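# Roll the whiteboard into the yellow bay next door

## Task

Get the whiteboard into the adjoining room and leave it in the yellow taped bay, with each of its four wheels fully inside the tape and none touching the tape itself. The task fails if the coffee table is not standing upright at the end, if the sliding door is banged open or closed, or if the robot tips over or finishes leaning. The whiteboard must stay in the bay by itself; if only the robot is holding it there, it does not count.

## Robot and tools

Robot: TidyBot++, a single-arm mobile manipulator. The base is 0.54 m long, 0.50 m wide and 0.38 m tall and rolls on four powered casters, so it can drive, slide sideways and spin in place. On top sits one seven-joint arm with a two-finger gripper. The shoulder is 0.12 m ahead of the base centre and 0.68 m up. Segment lengths: upper arm 0.42 m, forearm 0.31 m, hand 0.31 m. The arm begins folded with the hand pointing down, sticking out up to 0.08 m ahead of the base, with the elbow up to 1.15 m high. Cameras: base_camera (fixed on the base) and wrist_camera (fisheye, looks along the hand).

Frames: the base frame has its origin on the floor below the base centre, x forward, y left, z up. hand_pose is the midpoint between the finger pads, in the base frame; its z axis runs out along the fingers and the fingers close along its y axis. Odometry is the base frame as it was when the scene began; heading is positive to the left, -3.142 to 3.142, and drifts a few centimetres and degrees over many moves because wheel slip is counted as travel.

execute_actions: argument actions is a list holding one action or none (empty list = just report state and images). Argument cameras picks images: base_camera, wrist_camera or all; omitted/null means all, [] means none. An action may contain base, joints, speeds; its motions start together.
- base: exactly one relative move from where the base currently is, never a pose. translate_m: straight drive in metres, forward positive, -2 to 2. strafe_m: sideways in metres, left positive, -2 to 2. rotate_rad: spin in radians, counter-clockwise from above positive, -6.3 to 6.3.
- joints: absolute targets by name, all radians except the gripper. joint_1_rad (any angle; positive turns the arm clockwise seen from above, opposite to rotate_rad). joint_2_rad shoulder -2.249 to 2.249. joint_3_rad any angle. joint_4_rad elbow -2.579 to 2.579. joint_5_rad any angle. joint_6_rad wrist -2.099 to 2.099. joint_7_rad any angle (at 1.57 with the hand down, fingers open toward the robot's left and right). gripper_pos 0 (open, gap about 85 mm) to 1 (closed, squeezing about 96-120 N per finger). Free-turning joints go the short way, so turn more than half a revolution in steps. Done tolerance ±0.039 for joints 1-4, ±0.056 for 5-7, ±0.03 for the gripper.
- speeds: optional lower top speeds for this action only: translate_m and strafe_m 0.05-0.5 m/s, rotate_rad 0.1-1.57 rad/s (defaults are the maximums). A base move needing over 8.667 s at its top speed is refused; an action cannot run beyond 15 s. Unknown keys or out-of-range numbers make the whole call refused with no motion.
Arm geometry with joint_1_rad = 0, joint_3_rad = 3.14, joint_5_rad = 0: the arm lies in the base's x-z plane; angles from vertical (forward positive) are upper arm = joint_2_rad, forearm = joint_2_rad - joint_4_rad, hand = that minus joint_6_rad. Reach forward and height above the shoulder are sums of length×sin and length×cos. A downward hand reaches at most about 0.94 m above the floor, and only near the base.

wait: seconds 0 to 10; commands nothing and returns state and images.
zoom_image: camera (base_camera or wrist_camera) and region [x0, y0, x1, y1] in pixels of that camera's latest full image, at most 504 by 504, origin top-left.
finished_scene: scene = number of the current scene; ends it permanently and reports success. The goal must already hold without the robot's help.

Reading results: base_status and joint_status tell how each motion ended. done (base) only means the wheels turned the full amount, even if blocked or slipping. off_target: stopped away from target and may still push. contact_stop or time_out: target dropped, holding in place. "joint command not followed" with a cause: the arm's targets were withheld, usually to avoid self-collision; the gripper part still runs, and withheld targets may be retried later. on_its_own lists motion you did not command. motor_effort gives percent of maximum per motor, peak in brackets, with offsets and noise. base_tilt is in degrees (forward/right positive) with about 1 degree of bias. Motor temperatures are listed per arm joint. Between calls the robot keeps its last command; omitted joints or base may still be pushing to old targets. If a result reports a stop, the remaining calls in that reply are skipped.

Accuracy: friction leaves joints slightly short and the hand typically 1-2 cm off; improve by sending last command + (desired − measured). Loads make the arm sag; don't command a loaded joint to its measured angle. Trust camera images over hand_pose.

Avoid: driving while the arm is snagged above about 0.8 m (tipping); sideways shoves on a raised hand (wheels lift); a blocked base keeps pushing hard until timeout. Joint torque above 104.5 N m (joints 1-4) or 51.3 N m (joints 5-7) causes a 10 s arm freeze; warnings at 56.7 and 29.4. ARM HIT means the arm struck the base or itself. Holding loads heats motors: warning at 60 °C, weak braking and sinking at 75 °C (OVER-TEMPERATURE FAULT, limit_stop_at_motor_heat). Move the sliding door gently, keep the coffee table standing, don't drop or hard-push things, and end with the robot level and clear of the whiteboard. Loose objects may occasionally get nudged by outside forces.

Each tool is called in YAML: its name, and indented under it one key for each argument.

## Session

execute_actions:
  actions: []

Scene clock: 0.00 s.
Motor temperatures (°C, as the motors report them): [32 28 27 32 35 35 38]
base_odometry: x=+0.000 y=+0.000 heading=+0.000 (m, m, rad; odometry frame)
base_tilt: forward=+0.3 right=-1.2 (deg)
base_status: not commanded
joint_positions: joint_1_rad=-0.018 joint_2_rad=-0.320 joint_3_rad=+3.162 joint_4_rad=-2.541 joint_5_rad=+0.042 joint_6_rad=-0.898 joint_7_rad=+1.596 gripper_pos=+0.000
joint_status: not commanded
motor_effort: joint_1_rad=+1 joint_2_rad=+0 joint_3_rad=+1 joint_4_rad=+14 joint_5_rad=-1 joint_6_rad=+1 joint_7_rad=+1 (%)
hand_pose: x=+0.2442 y=-0.0083 z=+0.5798 quat_wxyz=(+0.013, +1.000, +0.025, +0.011) (m; base frame)
pictures: base_camera, wrist_camera
Images, in order (width x height): base_camera 644x364, wrist_camera 644x476.

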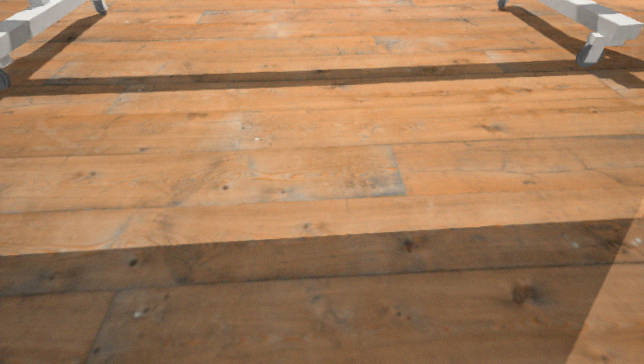

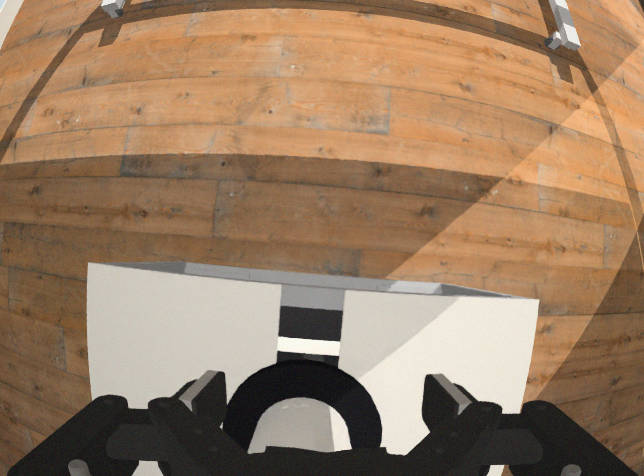

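execute_actions:
  actions:
    - {"joints":{"joint_2_rad":-0.5,"joint_4_rad":-2.3,"joint_6_rad":0.0}}
  cameras: ["wrist_camera"]

Scene clock: 3.87 s.
Motor temperatures (°C, as the motors report them): [32 28 27 32 35 35 38]
base_odometry: x=+0.000 y=+0.000 heading=+0.000 (m, m, rad; odometry frame)
base_tilt: forward=+0.3 right=-1.1 (deg)
base_status: not commanded
joint_positions: joint_1_rad=-0.018 joint_2_rad=-0.488 joint_3_rad=+3.162 joint_4_rad=-2.306 joint_5_rad=+0.042 joint_6_rad=-0.023 joint_7_rad=+1.596 gripper_pos=+0.000
joint_status: all done
motor_effort: joint_1_rad=+1(1) joint_2_rad=-4(4) joint_3_rad=+1(1) joint_4_rad=+22(24) joint_5_rad=-1(1) joint_6_rad=+8(9) joint_7_rad=+0(0) (%)
hand_pose: x=+0.5267 y=-0.0009 z=+0.8937 quat_wxyz=(+0.017, +0.795, +0.024, +0.605) (m; base frame)
pictures: wrist_camera
camera_calibration (this result's frames):
wrist_camera: T_world_to_cam=[[0.00964714, -0.997546, 0.069349, -0.064836], [-0.224617, -0.0697417, -0.971948, 1.05356], [0.974399, -0.00620043, -0.224738, -0.175074], [0, 0, 0, 1]] pos_world=[0.407864, 0.00771456, 0.989155]
Images, in order (width x height): wrist_camera 644x476.

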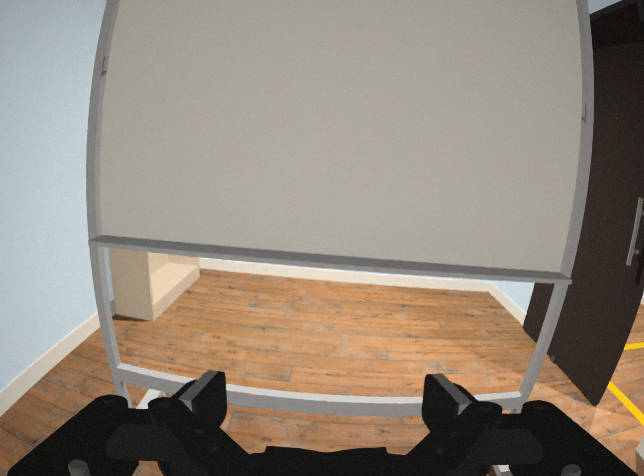

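execute_actions:
  actions:
    - {"joints":{"joint_1_rad":1.1}}
  cameras: ["wrist_camera"]

Scene clock: 8.13 s.
Motor temperatures (°C, as the motors report them): [32 28 27 32 35 35 38]
base_odometry: x=+0.000 y=+0.000 heading=+0.000 (m, m, rad; odometry frame)
base_tilt: forward=+0.3 right=-1.2 (deg)
base_status: not commanded
joint_positions: joint_1_rad=+1.083 joint_2_rad=-0.488 joint_3_rad=+3.162 joint_4_rad=-2.306 joint_5_rad=+0.042 joint_6_rad=-0.023 joint_7_rad=+1.596 gripper_pos=+0.000
joint_status: all done
motor_effort: joint_1_rad=+1(0) joint_2_rad=-3(3) joint_3_rad=+0(1) joint_4_rad=+22(22) joint_5_rad=-1(1) joint_6_rad=+9(9) joint_7_rad=+1(0) (%)
hand_pose: x=+0.3026 y=-0.3640 z=+0.8937 quat_wxyz=(+0.331, +0.690, -0.396, +0.507) (m; base frame)
pictures: wrist_camera
camera_calibration (this result's frames):
wrist_camera: T_world_to_cam=[[-0.885257, -0.459902, 0.0693488, 0.0416579], [-0.163815, 0.168764, -0.971948, 1.04632], [0.435297, -0.871785, -0.224739, -0.110921], [0, 0, 0, 1]] pos_world=[0.256565, -0.254122, 0.989155]
Images, in order (width x height): wrist_camera 644x476.

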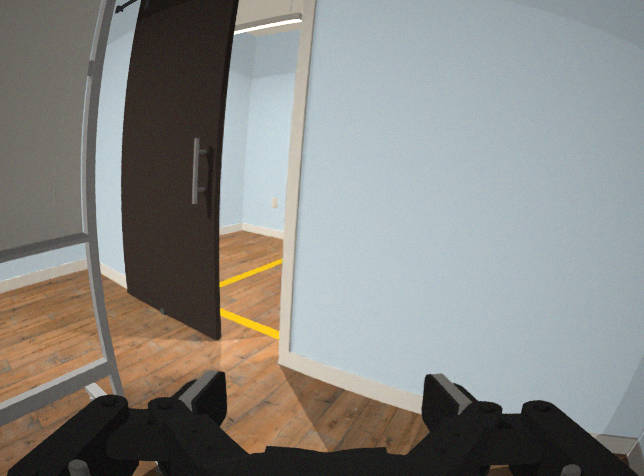

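execute_actions:
  actions:
    - {"joints":{"joint_1_rad":2.6}}
  cameras: ["wrist_camera"]

Scene clock: 21.67 s.
Motor temperatures (°C, as the motors report them): [32 28 27 32 35 35 38]
base_odometry: x=+0.000 y=+0.000 heading=+0.000 (m, m, rad; odometry frame)
base_tilt: forward=+0.3 right=-1.1 (deg)
base_status: not commanded
joint_positions: joint_1_rad=+2.583 joint_2_rad=-0.488 joint_3_rad=+3.162 joint_4_rad=-2.306 joint_5_rad=+0.042 joint_6_rad=-0.023 joint_7_rad=+1.596 gripper_pos=+0.000
joint_status: all done
motor_effort: joint_1_rad=+1(0) joint_2_rad=-2(3) joint_3_rad=+1(1) joint_4_rad=+22(23) joint_5_rad=-1(1) joint_6_rad=+9(9) joint_7_rad=+0(0) (%)
hand_pose: x=-0.2311 y=-0.2089 z=+0.8937 quat_wxyz=(+0.588, +0.235, -0.760, +0.145) (m; base frame)
pictures: wrist_camera
camera_calibration (this result's frames):
wrist_camera: T_world_to_cam=[[-0.521379, 0.850503, 0.0693489, -0.00164378], [0.156752, 0.175344, -0.971948, 1.00818], [-0.838804, -0.495883, -0.224738, 0.0406973], [0, 0, 0, 1]] pos_world=[-0.124753, -0.155198, 0.989155]
Images, in order (width x height): wrist_camera 644x476.

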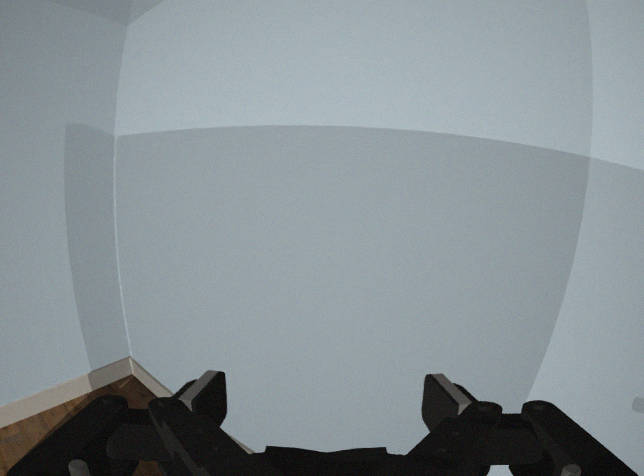

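execute_actions:
  actions:
    - {"base":{"strafe_m":-1.05},"joints":{"joint_1_rad":0.6}}

Scene clock: 36.53 s.
Motor temperatures (°C, as the motors report them): [32 28 27 32 35 35 38]
base_odometry: x=-0.001 y=-1.050 heading=+0.000 (m, m, rad; odometry frame)
base_tilt: forward=+0.3 right=-1.1 (deg)
base_status: done
joint_positions: joint_1_rad=+0.618 joint_2_rad=-0.489 joint_3_rad=+3.162 joint_4_rad=-2.306 joint_5_rad=+0.042 joint_6_rad=-0.023 joint_7_rad=+1.596 gripper_pos=+0.000
joint_status: all done
motor_effort: joint_1_rad=+1(0) joint_2_rad=-2(4) joint_3_rad=+1(1) joint_4_rad=+23(22) joint_5_rad=-1(1) joint_6_rad=+9(10) joint_7_rad=+0(1) (%)
hand_pose: x=+0.4463 y=-0.2429 z=+0.8940 quat_wxyz=(+0.205, +0.763, -0.226, +0.570) (m; base frame)
pictures: base_camera, wrist_camera
camera_calibration (this result's frames):
wrist_camera: T_world_to_cam=[[-0.584968, -0.808087, 0.0693421, 0.00592794], [-0.221499, 0.0769237, -0.972122, 1.05331], [0.780225, -0.584019, -0.223989, -0.152478], [0, 0, 0, 1]] pos_world=[0.355742, -0.165284, 0.989378]
Images, in order (width x height): base_camera 644x364, wrist_camera 644x476.

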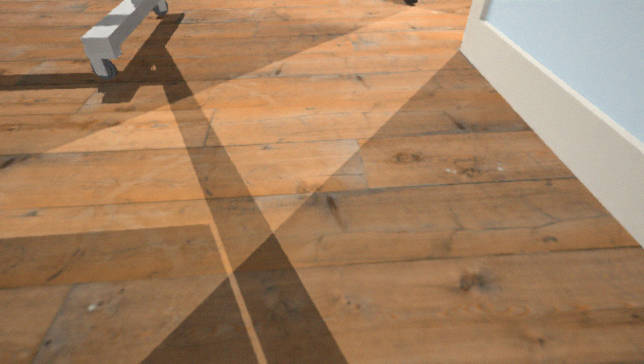

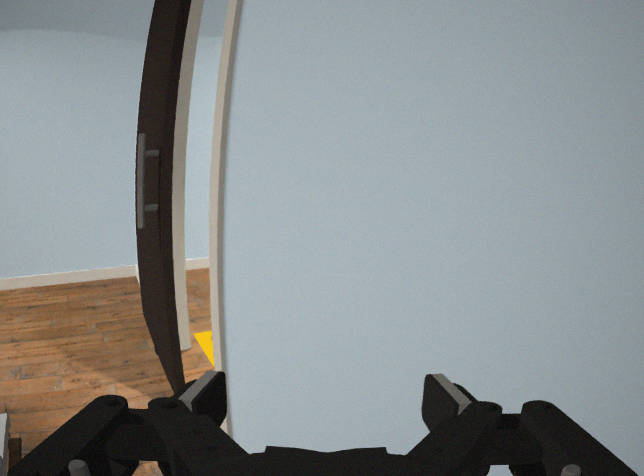

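execute_actions:
  actions:
    - {"base":{"strafe_m":0.07},"joints":{"joint_1_rad":1.57,"joint_2_rad":-0.6,"joint_4_rad":-2.4,"joint_6_rad":-0.15,"gripper_pos":1}}
  cameras: []

execute_actions:
  actions:
    - {"base":{"translate_m":1.1}}

Scene clock: 60.00 s.
Motor temperatures (°C, as the motors report them): [32 28 27 32 35 35 38]
base_odometry: x=+0.000 y=-0.980 heading=+0.000 (m, m, rad; odometry frame)
base_tilt: forward=+0.3 right=-1.1 (deg)
base_status: done
joint_positions: joint_1_rad=+1.553 joint_2_rad=-0.579 joint_3_rad=+3.162 joint_4_rad=-2.377 joint_5_rad=+0.042 joint_6_rad=-0.107 joint_7_rad=+1.596 gripper_pos=+0.999
joint_status: all done
motor_effort: joint_1_rad=+1(1) joint_2_rad=+0(5) joint_3_rad=+1(2) joint_4_rad=+23(23) joint_5_rad=-1(1) joint_6_rad=+8(9) joint_7_rad=+0(0) (%)
hand_pose: x=+0.1172 y=-0.3704 z=+0.8609 quat_wxyz=(+0.421, +0.592, -0.560, +0.398) (m; base frame)
pictures: none
No camera images: the call's "cameras" was empty. Leave "cameras" out to get every camera's image.

Scene clock: 63.53 s.
Motor temperatures (°C, as the motors report them): [32 28 27 32 35 35 38]
base_odometry: x=+1.100 y=-0.981 heading=+0.000 (m, m, rad; odometry frame)
base_tilt: forward=+0.3 right=-1.1 (deg)
base_status: done
joint_positions: joint_1_rad=+1.553 joint_2_rad=-0.580 joint_3_rad=+3.162 joint_4_rad=-2.378 joint_5_rad=+0.042 joint_6_rad=-0.108 joint_7_rad=+1.596 gripper_pos=+0.999
joint_status: not commanded
motor_effort: joint_1_rad=+1(1) joint_2_rad=+0(0) joint_3_rad=+1(2) joint_4_rad=+22(22) joint_5_rad=-1(1) joint_6_rad=+8(9) joint_7_rad=+1(0) (%)
hand_pose: x=+0.1172 y=-0.3699 z=+0.8607 quat_wxyz=(+0.421, +0.592, -0.560, +0.398) (m; base frame)
pictures: base_camera, wrist_camera
camera_calibration (this result's frames):
wrist_camera: T_world_to_cam=[[-0.997623, -0.0117931, 0.0678906, 0.0572245], [-0.0684102, 0.287634, -0.955294, 1.0033], [-0.00826176, -0.957668, -0.287757, 0.0316992], [0, 0, 0, 1]] pos_world=[0.125987, -0.257552, 0.963687]
Images, in order (width x height): base_camera 644x364, wrist_camera 644x476.

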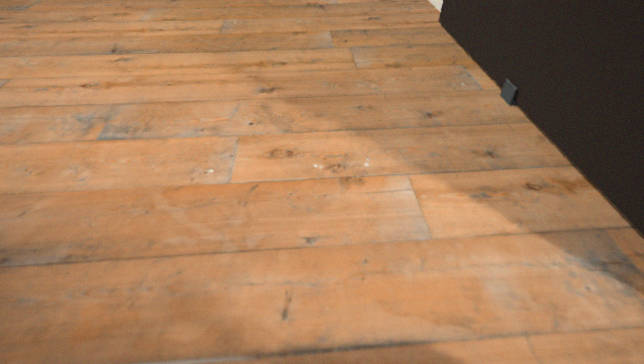

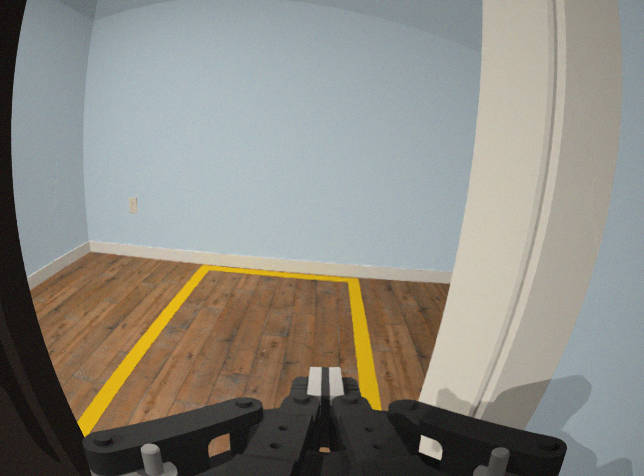

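execute_actions:
  actions:
    - {"base":{"translate_m":0.06},"joints":{"joint_2_rad":-0.35,"joint_4_rad":-2.2,"joint_6_rad":-0.07}}
  cameras: ["wrist_camera"]

execute_actions:
  actions:
    - {"base":{"translate_m":0.2},"speeds":{"translate_m":0.07}}

Scene clock: 84.10 s.
Motor temperatures (°C, as the motors report them): [32 28 27 32 35 35 38]
base_odometry: x=+1.160 y=-0.981 heading=-0.001 (m, m, rad; odometry frame)
base_tilt: forward=+0.3 right=-1.1 (deg)
base_status: done
joint_positions: joint_1_rad=+1.553 joint_2_rad=-0.362 joint_3_rad=+3.162 joint_4_rad=-2.219 joint_5_rad=+0.042 joint_6_rad=-0.108 joint_7_rad=+1.596 gripper_pos=+0.999
joint_status: all done
motor_effort: joint_1_rad=+1(1) joint_2_rad=-6(8) joint_3_rad=+1(2) joint_4_rad=+22(23) joint_5_rad=-1(1) joint_6_rad=+9(10) joint_7_rad=+1(1) (%)
hand_pose: x=+0.1170 y=-0.4404 z=+0.8671 quat_wxyz=(+0.405, +0.605, -0.571, +0.380) (m; base frame)
pictures: wrist_camera
camera_calibration (this result's frames):
wrist_camera: T_world_to_cam=[[-0.997366, -0.0143961, 0.0710843, 0.0518217], [-0.0716976, 0.343544, -0.936396, 1.03836], [-0.0109401, -0.939026, -0.343671, 0.0230571], [0, 0, 0, 1]] pos_world=[0.126386, -0.334326, 0.976559]
Images, in order (width x height): wrist_camera 644x476.

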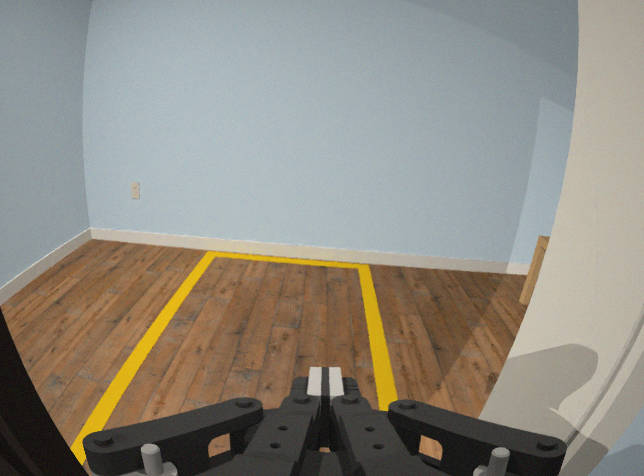

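Scene clock: 87.53 s.
Motor temperatures (°C, as the motors report them): [32 28 27 32 35 35 38]
base_odometry: x=+1.360 y=-0.981 heading=-0.001 (m, m, rad; odometry frame)
base_tilt: forward=+0.3 right=-1.1 (deg)
base_status: done
joint_positions: joint_1_rad=+1.588 joint_2_rad=-0.363 joint_3_rad=+3.180 joint_4_rad=-2.219 joint_5_rad=+0.042 joint_6_rad=-0.108 joint_7_rad=+1.596 gripper_pos=+0.999
joint_status: not commanded
motor_effort: joint_1_rad=+0(8) joint_2_rad=-6(9) joint_3_rad=-1(8) joint_4_rad=+23(29) joint_5_rad=-1(3) joint_6_rad=+9(15) joint_7_rad=+1(1) (%)
hand_pose: x=+0.0930 y=-0.4395 z=+0.8675 quat_wxyz=(+0.413, +0.589, -0.588, +0.371) (m; base frame)
pictures: base_camera, wrist_camera
camera_calibration (this result's frames):
wrist_camera: T_world_to_cam=[[-0.9972, 0.0373559, 0.0647762, 0.0561084], [-0.0479313, 0.345571, -0.937168, 1.03607], [-0.0573935, -0.937649, -0.342813, 0.0279902], [0, 0, 0, 1]] pos_world=[0.107218, -0.333886, 0.976932]
Images, in order (width x height): base_camera 644x364, wrist_camera 644x476.

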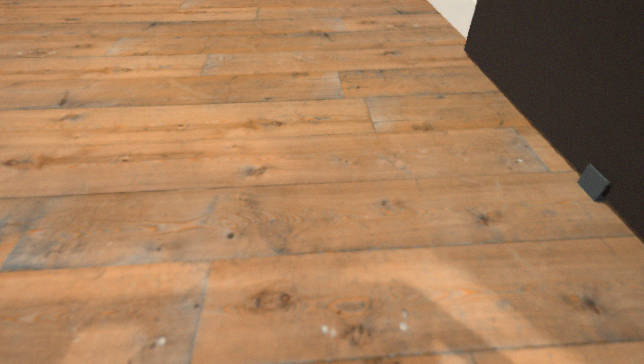

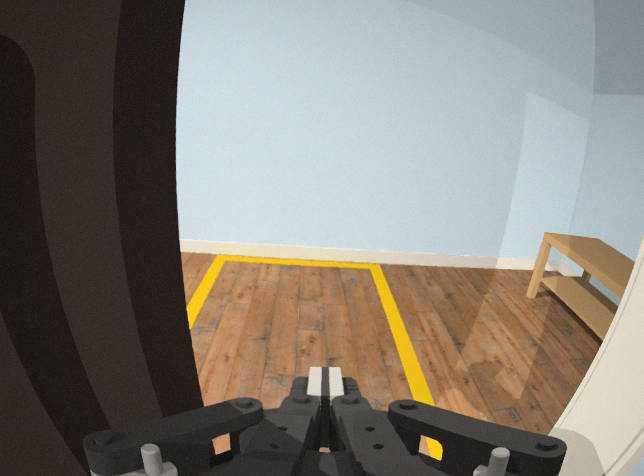

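execute_actions:
  actions:
    - {"base":{"translate_m":0.29},"speeds":{"translate_m":0.08}}

Scene clock: 98.30 s.
Motor temperatures (°C, as the motors report them): [32 28 27 32 35 35 38]
base_odometry: x=+1.650 y=-0.982 heading=-0.001 (m, m, rad; odometry frame)
base_tilt: forward=+0.3 right=-1.2 (deg)
base_status: done
joint_positions: joint_1_rad=+1.591 joint_2_rad=-0.364 joint_3_rad=+3.183 joint_4_rad=-2.219 joint_5_rad=+0.042 joint_6_rad=-0.108 joint_7_rad=+1.596 gripper_pos=+0.999
joint_status: not commanded
motor_effort: joint_1_rad=+0(9) joint_2_rad=-5(7) joint_3_rad=+0(9) joint_4_rad=+22(29) joint_5_rad=-1(3) joint_6_rad=+9(14) joint_7_rad=+1(1) (%)
hand_pose: x=+0.0906 y=-0.4392 z=+0.8676 quat_wxyz=(+0.414, +0.587, -0.589, +0.371) (m; base frame)
pictures: base_camera, wrist_camera
camera_calibration (this result's frames):
wrist_camera: T_world_to_cam=[[-0.997052, 0.0425979, 0.0638181, 0.0567477], [-0.0452317, 0.345539, -0.937314, 1.03581], [-0.0619793, -0.937437, -0.342593, 0.028432], [0, 0, 0, 1]] pos_world=[0.105194, -0.333676, 0.976997]
Images, in order (width x height): base_camera 644x364, wrist_camera 644x476.

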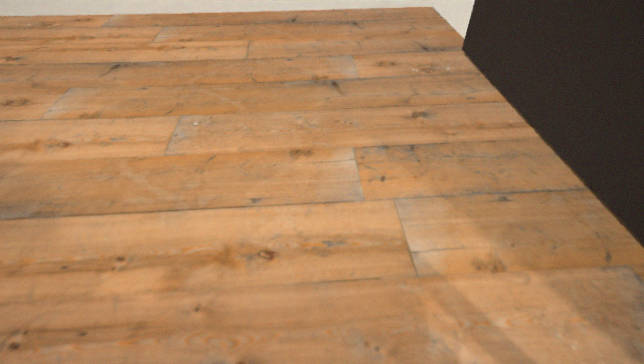

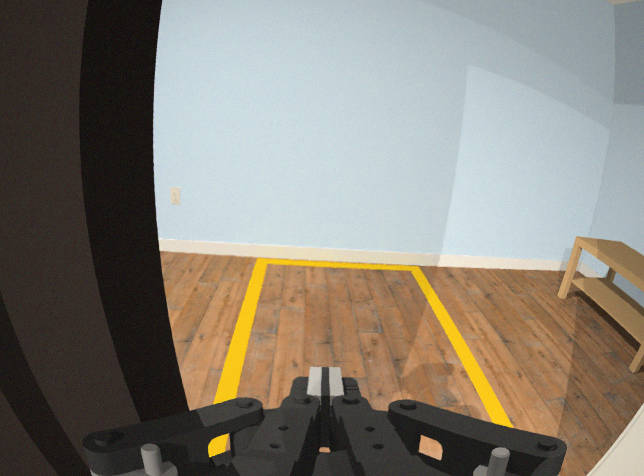

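execute_actions:
  actions:
    - {"base":{"translate_m":0.05},"speeds":{"translate_m":0.05}}
  cameras: ["wrist_camera"]

Scene clock: 101.87 s.
Motor temperatures (°C, as the motors report them): [32 28 27 32 35 35 38]
base_odometry: x=+1.701 y=-0.982 heading=-0.001 (m, m, rad; odometry frame)
base_tilt: forward=+0.3 right=-1.2 (deg)
base_status: done
joint_positions: joint_1_rad=+1.593 joint_2_rad=-0.362 joint_3_rad=+3.184 joint_4_rad=-2.218 joint_5_rad=+0.042 joint_6_rad=-0.108 joint_7_rad=+1.596 gripper_pos=+0.999
joint_status: not commanded
motor_effort: joint_1_rad=-2(8) joint_2_rad=-5(7) joint_3_rad=-2(9) joint_4_rad=+23(28) joint_5_rad=-1(3) joint_6_rad=+10(13) joint_7_rad=+0(0) (%)
hand_pose: x=+0.0888 y=-0.4398 z=+0.8677 quat_wxyz=(+0.414, +0.586, -0.590, +0.370) (m; base frame)
pictures: wrist_camera
camera_calibration (this result's frames):
wrist_camera: T_world_to_cam=[[-0.996932, 0.0461604, 0.0632055, 0.0571262], [-0.0433949, 0.34607, -0.937204, 1.03591], [-0.0651353, -0.937072, -0.343006, 0.0286248], [0, 0, 0, 1]] pos_world=[0.103769, -0.334313, 0.977071]
Images, in order (width x height): wrist_camera 644x476.

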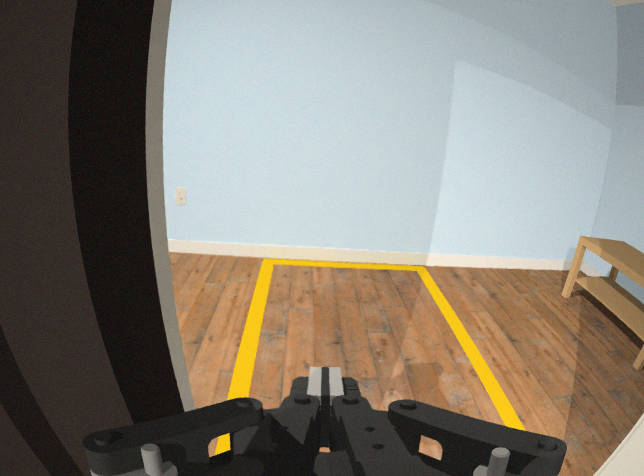

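execute_actions:
  actions:
    - {"base":{"translate_m":-0.24}}
  cameras: []

execute_actions:
  actions:
    - {"base":{"strafe_m":-0.1},"joints":{"joint_2_rad":0.0,"joint_3_rad":3.14,"joint_4_rad":-2.54,"joint_5_rad":0,"joint_6_rad":0.0,"joint_7_rad":1.57,"gripper_pos":0}}
  cameras: ["base_camera"]

execute_actions:
  actions:
    - {"base":{"rotate_rad":-1.571},"joints":{"joint_1_rad":3.16},"speeds":{"rotate_rad":1.0}}

Scene clock: 153.37 s.
Motor temperatures (°C, as the motors report them): [32 28 27 33 35 35 38]
base_odometry: x=+1.460 y=-0.982 heading=-0.001 (m, m, rad; odometry frame)
base_tilt: forward=+0.3 right=-1.1 (deg)
base_status: done
joint_positions: joint_1_rad=+1.580 joint_2_rad=-0.361 joint_3_rad=+3.169 joint_4_rad=-2.216 joint_5_rad=+0.042 joint_6_rad=-0.107 joint_7_rad=+1.596 gripper_pos=+0.999
joint_status: not commanded
motor_effort: joint_1_rad=+1(2) joint_2_rad=-6(10) joint_3_rad=+1(3) joint_4_rad=+22(23) joint_5_rad=-1(1) joint_6_rad=+9(10) joint_7_rad=+0(1) (%)
hand_pose: x=+0.1017 y=-0.4409 z=+0.8683 quat_wxyz=(+0.411, +0.594, -0.581, +0.374) (m; base frame)
pictures: none
No camera images: the call's "cameras" was empty. Leave "cameras" out to get every camera's image.

Scene clock: 154.93 s.
Motor temperatures (°C, as the motors report them): [32 28 27 33 35 35 38]
base_odometry: x=+1.460 y=-1.082 heading=-0.001 (m, m, rad; odometry frame)
base_tilt: forward=+0.3 right=-1.1 (deg)
base_status: done
joint_positions: joint_1_rad=+1.580 joint_2_rad=-0.014 joint_3_rad=+3.160 joint_4_rad=-2.525 joint_5_rad=+0.029 joint_6_rad=-0.043 joint_7_rad=+1.596 gripper_pos=+0.000
joint_status: all done
motor_effort: joint_1_rad=+1(1) joint_2_rad=-11(14) joint_3_rad=+1(1) joint_4_rad=+13(23) joint_5_rad=-1(1) joint_6_rad=+6(9) joint_7_rad=+0(1) (%)
hand_pose: x=+0.1100 y=-0.3520 z=+0.5894 quat_wxyz=(+0.213, +0.685, -0.668, +0.196) (m; base frame)
pictures: base_camera
Images, in order (width x height): base_camera 644x364.

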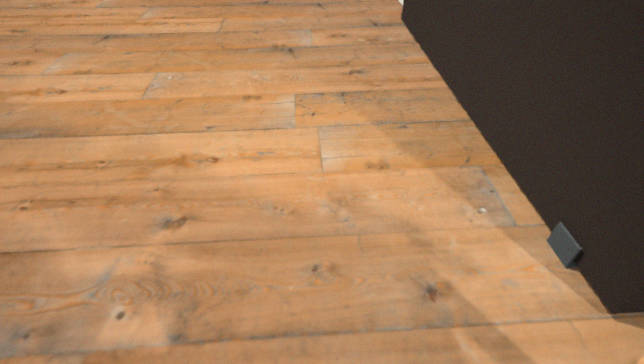

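Scene clock: 157.73 s.
Motor temperatures (°C, as the motors report them): [32 28 27 33 35 35 38]
base_odometry: x=+1.460 y=-1.083 heading=-1.571 (m, m, rad; odometry frame)
base_tilt: forward=+0.3 right=-1.1 (deg)
base_status: done
joint_positions: joint_1_rad=+3.142 joint_2_rad=-0.014 joint_3_rad=+3.155 joint_4_rad=-2.525 joint_5_rad=+0.029 joint_6_rad=-0.037 joint_7_rad=+1.596 gripper_pos=+0.000
joint_status: all done
motor_effort: joint_1_rad=+1(2) joint_2_rad=-11(12) joint_3_rad=+0(2) joint_4_rad=+13(14) joint_5_rad=-1(1) joint_6_rad=+5(5) joint_7_rad=+0(0) (%)
hand_pose: x=-0.2347 y=+0.0038 z=+0.5905 quat_wxyz=(+0.292, +0.019, -0.956, -0.010) (m; base frame)
pictures: base_camera, wrist_camera
camera_calibration (this result's frames):
wrist_camera: T_world_to_cam=[[-0.0338849, 0.998342, 0.0465402, -0.0361534], [0.803479, 0.0549057, -0.592796, 0.605091], [-0.594368, 0.0173073, -0.804007, 0.472557], [0, 0, 0, 1]] pos_world=[-0.20653, -0.00530821, 0.740317]
Images, in order (width x height): base_camera 644x364, wrist_camera 644x476.

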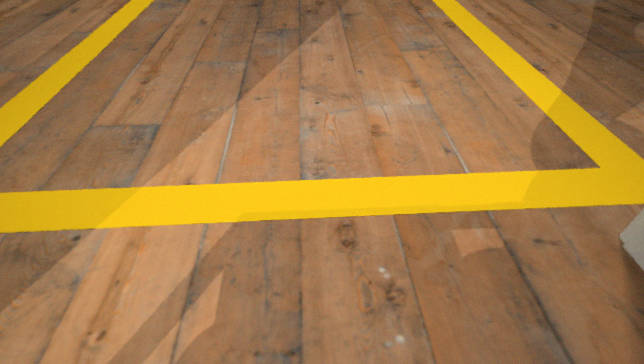

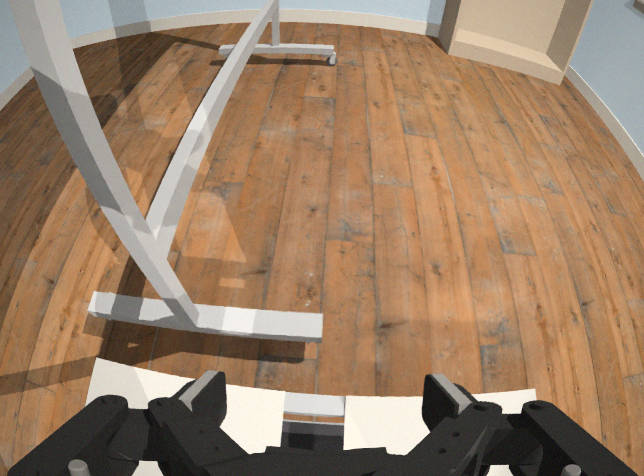

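execute_actions:
  actions:
    - {"base":{"strafe_m":-0.255},"joints":{"joint_2_rad":0.22,"joint_4_rad":-2.55,"joint_6_rad":0.6}}

Scene clock: 168.60 s.
Motor temperatures (°C, as the motors report them): [32 28 27 33 35 35 38]
base_odometry: x=+1.205 y=-1.082 heading=-1.572 (m, m, rad; odometry frame)
base_tilt: forward=+0.3 right=-1.1 (deg)
base_status: done
joint_positions: joint_1_rad=+3.145 joint_2_rad=+0.206 joint_3_rad=+3.151 joint_4_rad=-2.527 joint_5_rad=+0.028 joint_6_rad=+0.564 joint_7_rad=+1.596 gripper_pos=+0.000
joint_status: all done
motor_effort: joint_1_rad=+1(3) joint_2_rad=-16(16) joint_3_rad=+0(1) joint_4_rad=+11(14) joint_5_rad=-1(1) joint_6_rad=+7(7) joint_7_rad=+0(1) (%)
hand_pose: x=-0.3491 y=+0.0002 z=+0.6299 quat_wxyz=(+0.467, +0.020, -0.884, -0.009) (m; base frame)
pictures: base_camera, wrist_camera
camera_calibration (this result's frames):
wrist_camera: T_world_to_cam=[[-0.0240785, 0.998485, 0.0494767, -0.0366319], [0.526551, 0.0547366, -0.848379, 0.784904], [-0.849802, 0.00562432, -0.527071, 0.172589], [0, 0, 0, 1]] pos_world=[-0.267508, -0.00735725, 0.758676]
Images, in order (width x height): base_camera 644x364, wrist_camera 644x476.

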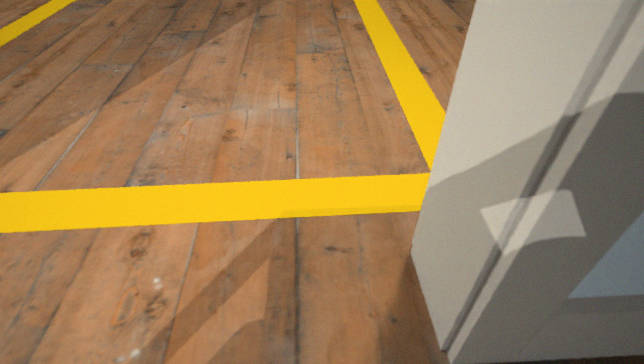

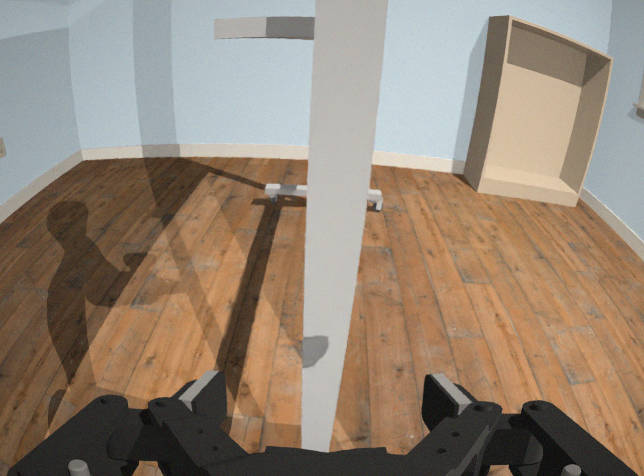

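execute_actions:
  actions:
    - {"joints":{"joint_2_rad":0.73,"joint_4_rad":-2.37,"joint_6_rad":1.28,"joint_7_rad":1.52}}
  cameras: ["wrist_camera"]

Scene clock: 175.10 s.
Motor temperatures (°C, as the motors report them): [32 28 27 32 35 35 38]
base_odometry: x=+1.205 y=-1.082 heading=-1.572 (m, m, rad; odometry frame)
base_tilt: forward=+0.3 right=-1.2 (deg)
base_status: not commanded
joint_positions: joint_1_rad=+3.145 joint_2_rad=+0.716 joint_3_rad=+3.151 joint_4_rad=-2.391 joint_5_rad=+0.028 joint_6_rad=+1.239 joint_7_rad=+1.549 gripper_pos=+0.000
joint_status: all done
motor_effort: joint_1_rad=+1(1) joint_2_rad=-26(28) joint_3_rad=+0(0) joint_4_rad=+5(11) joint_5_rad=-1(1) joint_6_rad=+9(9) joint_7_rad=+0(0) (%)
hand_pose: x=-0.4655 y=-0.0026 z=+0.5934 quat_wxyz=(+0.594, +0.000, -0.804, +0.009) (m; base frame)
pictures: wrist_camera
camera_calibration (this result's frames):
wrist_camera: T_world_to_cam=[[-0.00335289, 0.999994, 0.000869533, 0.00366138], [0.252875, 0.00168914, -0.967497, 0.758578], [-0.967493, -0.00302403, -0.252879, -0.162995], [0, 0, 0, 1]] pos_world=[-0.34951, -0.00543561, 0.692701]
Images, in order (width x height): wrist_camera 644x476.

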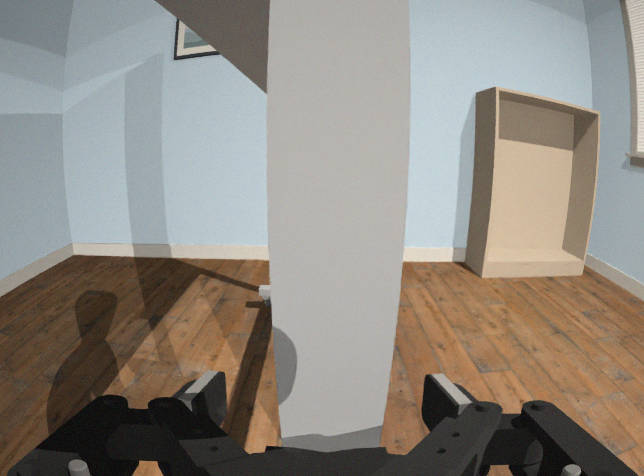

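execute_actions:
  actions:
    - {"joints":{"gripper_pos":1}}
  cameras: ["wrist_camera"]

Scene clock: 179.27 s.
Motor temperatures (°C, as the motors report them): [32 28 27 32 35 35 38]
base_odometry: x=+1.205 y=-1.082 heading=-1.571 (m, m, rad; odometry frame)
base_tilt: forward=+0.3 right=-1.1 (deg)
base_status: not commanded
joint_positions: joint_1_rad=+3.147 joint_2_rad=+0.716 joint_3_rad=+3.151 joint_4_rad=-2.393 joint_5_rad=+0.024 joint_6_rad=+1.240 joint_7_rad=+1.549 gripper_pos=+0.663
joint_status: gripper_pos off_target (ended at +0.663, target +1.000)
motor_effort: joint_1_rad=+0(0) joint_2_rad=-27(27) joint_3_rad=+0(1) joint_4_rad=+9(12) joint_5_rad=+0(1) joint_6_rad=+10(10) joint_7_rad=+1(0) (%)
hand_pose: x=-0.4651 y=-0.0007 z=+0.5933 quat_wxyz=(+0.594, -0.002, -0.804, +0.007) (m; base frame)
pictures: wrist_camera
camera_calibration (this result's frames):
wrist_camera: T_world_to_cam=[[0.00188809, 0.999998, 0.000522469, 0.00435357], [0.253346, 0.0000270846, -0.967376, 0.758457], [-0.967374, 0.00195885, -0.253345, -0.162325], [0, 0, 0, 1]] pos_world=[-0.349189, -0.00405613, 0.692586]
Images, in order (width x height): wrist_camera 644x476.

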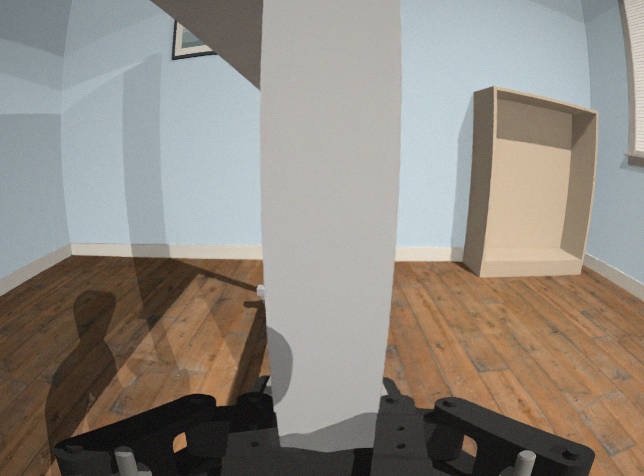

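execute_actions:
  actions:
    - {"base":{"strafe_m":0.14},"speeds":{"strafe_m":0.08}}
  cameras: ["wrist_camera"]

Scene clock: 184.57 s.
Motor temperatures (°C, as the motors report them): [32 28 27 32 35 35 38]
base_odometry: x=+1.345 y=-1.082 heading=-1.572 (m, m, rad; odometry frame)
base_tilt: forward=+0.3 right=-1.1 (deg)
base_status: done
joint_positions: joint_1_rad=+3.131 joint_2_rad=+0.722 joint_3_rad=+3.122 joint_4_rad=-2.382 joint_5_rad=+0.030 joint_6_rad=+1.240 joint_7_rad=+1.549 gripper_pos=+0.671
joint_status: not commanded
motor_effort: joint_1_rad=+8(11) joint_2_rad=-29(29) joint_3_rad=+5(7) joint_4_rad=+7(11) joint_5_rad=-8(10) joint_6_rad=+11(11) joint_7_rad=+0(2) (%)
hand_pose: x=-0.4681 y=-0.0265 z=+0.5937 quat_wxyz=(+0.596, +0.010, -0.803, +0.028) (m; base frame)
pictures: wrist_camera
camera_calibration (this result's frames):
wrist_camera: T_world_to_cam=[[-0.0423114, 0.998924, -0.0189968, 0.0210973], [0.248774, -0.00788149, -0.968529, 0.757934], [-0.967637, -0.0457057, -0.248173, -0.169507], [0, 0, 0, 1]] pos_world=[-0.351683, -0.0228484, 0.692415]
Images, in order (width x height): wrist_camera 644x476.

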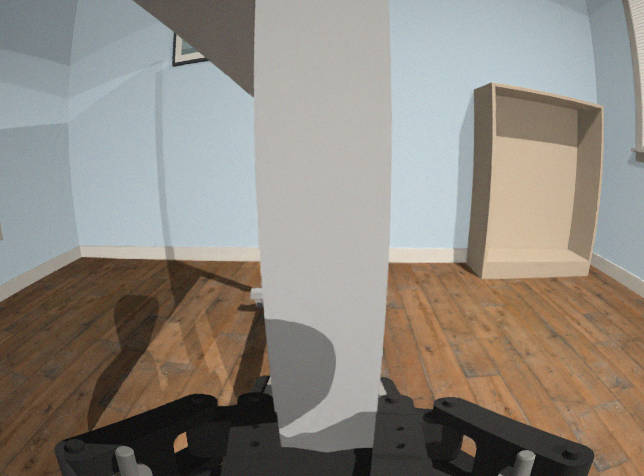

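execute_actions:
  actions:
    - {"base":{"strafe_m":0.16},"joints":{"joint_1_rad":3.1},"speeds":{"strafe_m":0.08}}
  cameras: []

execute_actions:
  actions:
    - {"base":{"translate_m":0.3},"speeds":{"translate_m":0.12}}

Scene clock: 190.77 s.
Motor temperatures (°C, as the motors report them): [32 28 27 32 35 35 38]
base_odometry: x=+1.505 y=-1.083 heading=-1.573 (m, m, rad; odometry frame)
base_tilt: forward=+0.3 right=-1.1 (deg)
base_status: done
joint_positions: joint_1_rad=+3.062 joint_2_rad=+0.724 joint_3_rad=+3.116 joint_4_rad=-2.379 joint_5_rad=+0.047 joint_6_rad=+1.240 joint_7_rad=+1.549 gripper_pos=+0.676
joint_status: all done
motor_effort: joint_1_rad=+9(13) joint_2_rad=-29(29) joint_3_rad=+5(8) joint_4_rad=+8(8) joint_5_rad=-10(12) joint_6_rad=+11(11) joint_7_rad=-1(4) (%)
hand_pose: x=-0.4648 y=-0.0743 z=+0.5937 quat_wxyz=(+0.594, +0.045, -0.801, +0.056) (m; base frame)
pictures: none
No camera images: the call's "cameras" was empty. Leave "cameras" out to get every camera's image.

Scene clock: 193.80 s.
Motor temperatures (°C, as the motors report them): [32 29 27 32 35 35 38]
base_odometry: x=+1.505 y=-1.383 heading=-1.573 (m, m, rad; odometry frame)
base_tilt: forward=+0.3 right=-1.1 (deg)
base_status: done
joint_positions: joint_1_rad=+3.087 joint_2_rad=+0.739 joint_3_rad=+3.126 joint_4_rad=-2.354 joint_5_rad=+0.023 joint_6_rad=+1.245 joint_7_rad=+1.548 gripper_pos=+0.678
joint_status: not commanded
motor_effort: joint_1_rad=+0(12) joint_2_rad=-29(33) joint_3_rad=-1(7) joint_4_rad=+5(7) joint_5_rad=+0(12) joint_6_rad=+9(13) joint_7_rad=+1(1) (%)
hand_pose: x=-0.4770 y=-0.0485 z=+0.5939 quat_wxyz=(+0.602, +0.023, -0.798, +0.037) (m; base frame)
pictures: base_camera, wrist_camera
camera_calibration (this result's frames):
wrist_camera: T_world_to_cam=[[-0.0751793, 0.997018, -0.0173984, 0.0259249], [0.232804, 0.000583448, -0.972524, 0.755404], [-0.969614, -0.0771641, -0.232153, -0.191092], [0, 0, 0, 1]] pos_world=[-0.359197, -0.0410337, 0.690736]
Images, in order (width x height): base_camera 644x364, wrist_camera 644x476.

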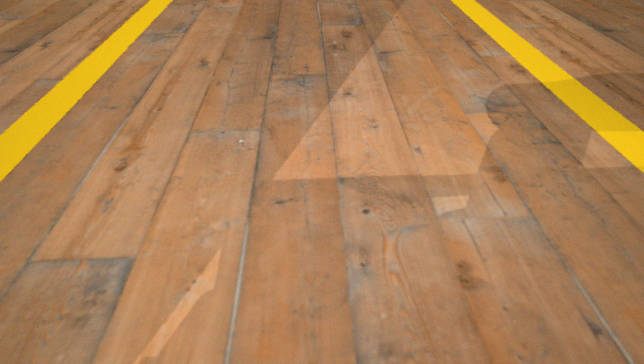

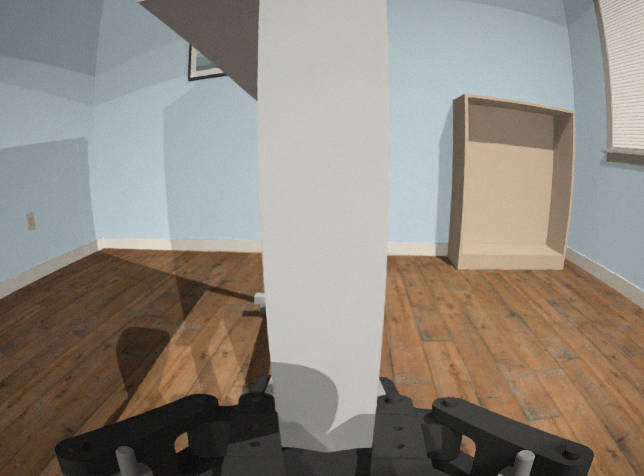

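execute_actions:
  actions:
    - {"base":{"translate_m":0.38},"joints":{"joint_1_rad":3.14},"speeds":{"translate_m":0.15}}
  cameras: ["wrist_camera"]

execute_actions:
  actions:
    - {"base":{"translate_m":0.2},"speeds":{"translate_m":0.08}}

Scene clock: 201.23 s.
Motor temperatures (°C, as the motors report them): [32 29 27 32 35 35 38]
base_odometry: x=+1.504 y=-1.763 heading=-1.573 (m, m, rad; odometry frame)
base_tilt: forward=+0.3 right=-1.1 (deg)
base_status: done
joint_positions: joint_1_rad=+3.135 joint_2_rad=+0.743 joint_3_rad=+3.132 joint_4_rad=-2.350 joint_5_rad=+0.012 joint_6_rad=+1.250 joint_7_rad=+1.547 gripper_pos=+0.679
joint_status: all done
motor_effort: joint_1_rad=-2(7) joint_2_rad=-30(36) joint_3_rad=-2(3) joint_4_rad=+4(6) joint_5_rad=+1(6) joint_6_rad=+9(14) joint_7_rad=+0(1) (%)
hand_pose: x=-0.4804 y=-0.0139 z=+0.5940 quat_wxyz=(+0.604, -0.001, -0.797, +0.017) (m; base frame)
pictures: wrist_camera
camera_calibration (this result's frames):
wrist_camera: T_world_to_cam=[[-0.0121628, 0.99982, -0.0145314, 0.0197968], [0.228205, -0.0113734, -0.973547, 0.754453], [-0.973537, -0.0151572, -0.228026, -0.195119], [0, 0, 0, 1]] pos_world=[-0.361884, -0.0141699, 0.690291]
Images, in order (width x height): wrist_camera 644x476.

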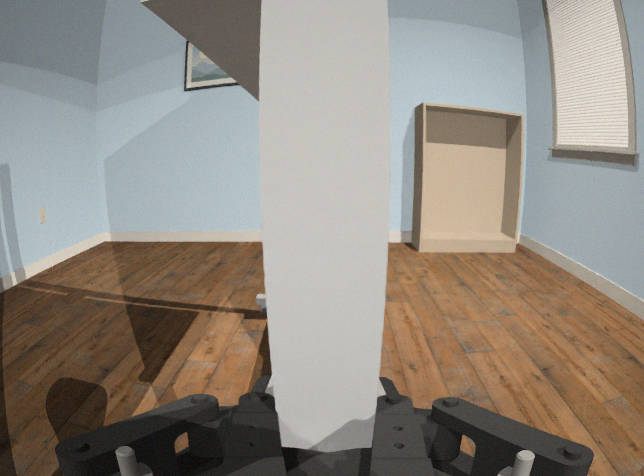

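Scene clock: 204.23 s.
Motor temperatures (°C, as the motors report them): [32 29 27 32 35 35 38]
base_odometry: x=+1.503 y=-1.963 heading=-1.573 (m, m, rad; odometry frame)
base_tilt: forward=+0.3 right=-1.1 (deg)
base_status: done
joint_positions: joint_1_rad=+3.141 joint_2_rad=+0.747 joint_3_rad=+3.140 joint_4_rad=-2.343 joint_5_rad=+0.000 joint_6_rad=+1.250 joint_7_rad=+1.547 gripper_pos=+0.680
joint_status: not commanded
motor_effort: joint_1_rad=-3(3) joint_2_rad=-28(36) joint_3_rad=-4(4) joint_4_rad=+2(5) joint_5_rad=+3(4) joint_6_rad=+8(14) joint_7_rad=-2(1) (%)
hand_pose: x=-0.4833 y=-0.0024 z=+0.5940 quat_wxyz=(+0.606, -0.009, -0.795, +0.008) (m; base frame)
pictures: base_camera, wrist_camera
camera_calibration (this result's frames):
wrist_camera: T_world_to_cam=[[0.0123206, 0.999877, -0.00974135, 0.0172254], [0.2242, -0.0122564, -0.974466, 0.753861], [-0.974465, 0.00982204, -0.224323, -0.200408], [0, 0, 0, 1]] pos_world=[-0.364518, -0.00601524, 0.689823]
Images, in order (width x height): base_camera 644x364, wrist_camera 644x476.

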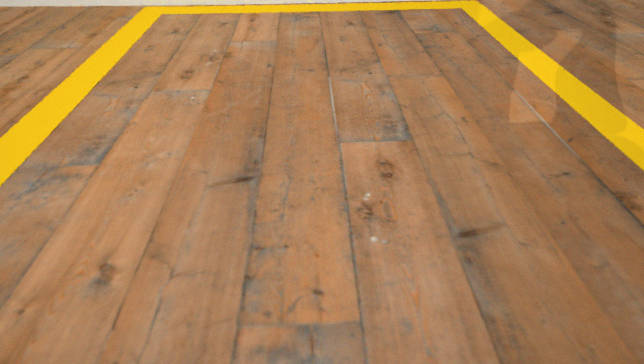

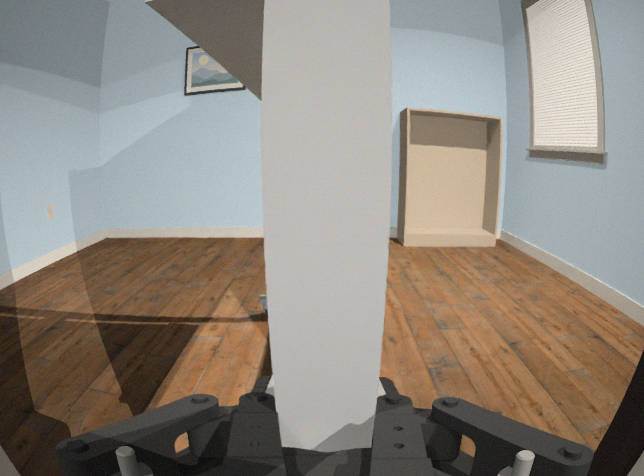

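execute_actions:
  actions:
    - {"base":{"translate_m":0.65},"joints":{"joint_1_rad":3.11},"speeds":{"translate_m":0.2}}

Scene clock: 212.30 s.
Motor temperatures (°C, as the motors report them): [32 29 27 32 35 35 38]
base_odometry: x=+1.502 y=-2.613 heading=-1.573 (m, m, rad; odometry frame)
base_tilt: forward=+0.3 right=-1.1 (deg)
base_status: done
joint_positions: joint_1_rad=+3.136 joint_2_rad=+0.743 joint_3_rad=+3.151 joint_4_rad=-2.352 joint_5_rad=-0.021 joint_6_rad=+1.251 joint_7_rad=+1.547 gripper_pos=+0.681
joint_status: all done
motor_effort: joint_1_rad=-4(5) joint_2_rad=-27(36) joint_3_rad=-6(6) joint_4_rad=+5(7) joint_5_rad=+5(6) joint_6_rad=+7(14) joint_7_rad=-4(4) (%)
hand_pose: x=-0.4802 y=+0.0066 z=+0.5938 quat_wxyz=(+0.604, -0.017, -0.796, -0.002) (m; base frame)
pictures: base_camera, wrist_camera
camera_calibration (this result's frames):
wrist_camera: T_world_to_cam=[[0.0365722, 0.999327, -0.00279492, 0.0157721], [0.227822, -0.0110606, -0.97364, 0.754292], [-0.973016, 0.0349714, -0.228073, -0.194698], [0, 0, 0, 1]] pos_world=[-0.361866, -0.000609619, 0.690048]
Images, in order (width x height): base_camera 644x364, wrist_camera 644x476.

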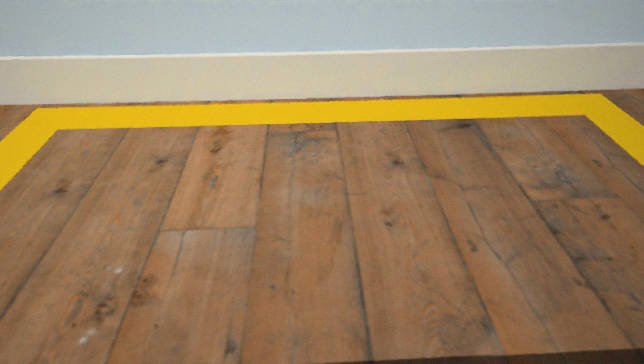

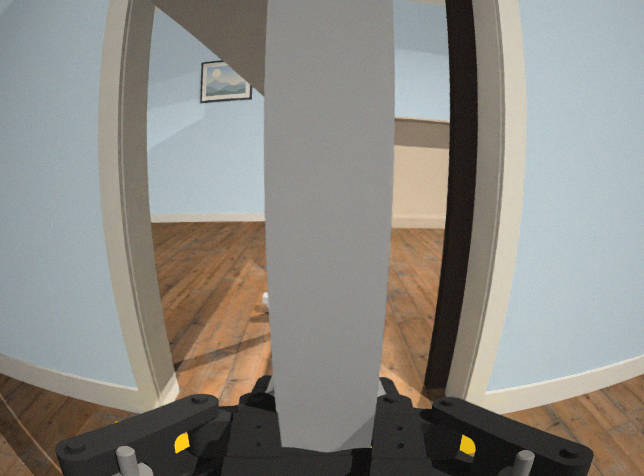

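execute_actions:
  actions:
    - {"base":{"translate_m":0.25},"joints":{"joint_1_rad":3.05,"joint_3_rad":3.12,"joint_5_rad":0.04},"speeds":{"translate_m":0.12}}
  cameras: ["wrist_camera"]

Scene clock: 219.73 s.
Motor temperatures (°C, as the motors report them): [32 29 27 32 35 35 38]
base_odometry: x=+1.501 y=-2.863 heading=-1.573 (m, m, rad; odometry frame)
base_tilt: forward=+0.3 right=-1.1 (deg)
base_status: done
joint_positions: joint_1_rad=+3.100 joint_2_rad=+0.746 joint_3_rad=+3.155 joint_4_rad=-2.347 joint_5_rad=-0.021 joint_6_rad=+1.252 joint_7_rad=+1.547 gripper_pos=+0.682
joint_status: joint_1_rad off_target (ended at +3.100, target +3.050); joint_5_rad off_target (ended at -0.021, target +0.040); the others done
motor_effort: joint_1_rad=-5(10) joint_2_rad=-29(36) joint_3_rad=-8(11) joint_4_rad=+2(5) joint_5_rad=+6(12) joint_6_rad=+7(14) joint_7_rad=-8(7) (%)
hand_pose: x=-0.4817 y=-0.0131 z=+0.5938 quat_wxyz=(+0.605, -0.003, -0.796, +0.007) (m; base frame)
pictures: wrist_camera
camera_calibration (this result's frames):
wrist_camera: T_world_to_cam=[[0.00347987, 0.999994, -0.000205858, 0.0179802], [0.22546, -0.000985134, -0.974252, 0.753828], [-0.974246, 0.00334386, -0.225462, -0.198057], [0, 0, 0, 1]] pos_world=[-0.362977, -0.0165752, 0.689768]
Images, in order (width x height): wrist_camera 644x476.

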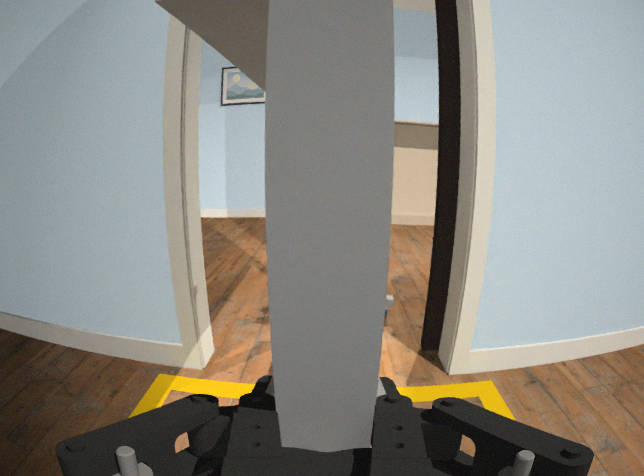

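execute_actions:
  actions:
    - {"base":{"translate_m":0.27},"joints":{"joint_1_rad":3.08},"speeds":{"translate_m":0.12}}

Scene clock: 227.10 s.
Motor temperatures (°C, as the motors report them): [32 29 27 32 35 35 38]
base_odometry: x=+1.501 y=-3.134 heading=-1.573 (m, m, rad; odometry frame)
base_tilt: forward=+0.3 right=-1.1 (deg)
base_status: done
joint_positions: joint_1_rad=+3.103 joint_2_rad=+0.745 joint_3_rad=+3.155 joint_4_rad=-2.348 joint_5_rad=-0.004 joint_6_rad=+1.252 joint_7_rad=+1.547 gripper_pos=+0.682
joint_status: all done
motor_effort: joint_1_rad=-1(6) joint_2_rad=-29(36) joint_3_rad=-3(8) joint_4_rad=+2(6) joint_5_rad=+1(7) joint_6_rad=+7(13) joint_7_rad=-5(8) (%)
hand_pose: x=-0.4814 y=-0.0162 z=+0.5939 quat_wxyz=(+0.605, +0.003, -0.796, +0.011) (m; base frame)
pictures: base_camera, wrist_camera
camera_calibration (this result's frames):
wrist_camera: T_world_to_cam=[[-0.0102815, 0.999947, 0.000611495, 0.0140418], [0.225556, 0.00291494, -0.974226, 0.753899], [-0.974176, -0.00987856, -0.225574, -0.197892], [0, 0, 0, 1]] pos_world=[-0.362684, -0.0181936, 0.68982]
Images, in order (width x height): base_camera 644x364, wrist_camera 644x476.

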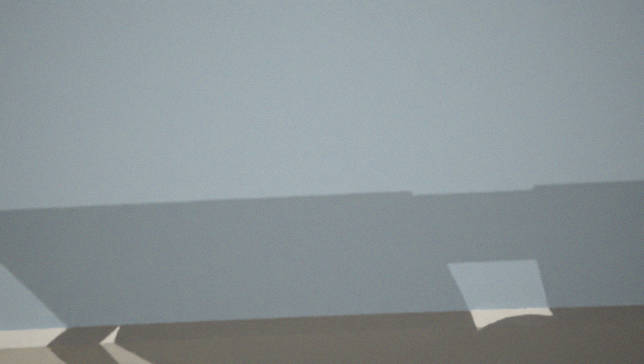

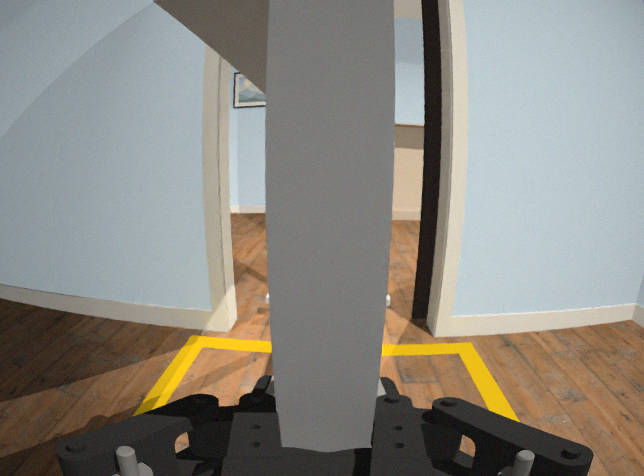

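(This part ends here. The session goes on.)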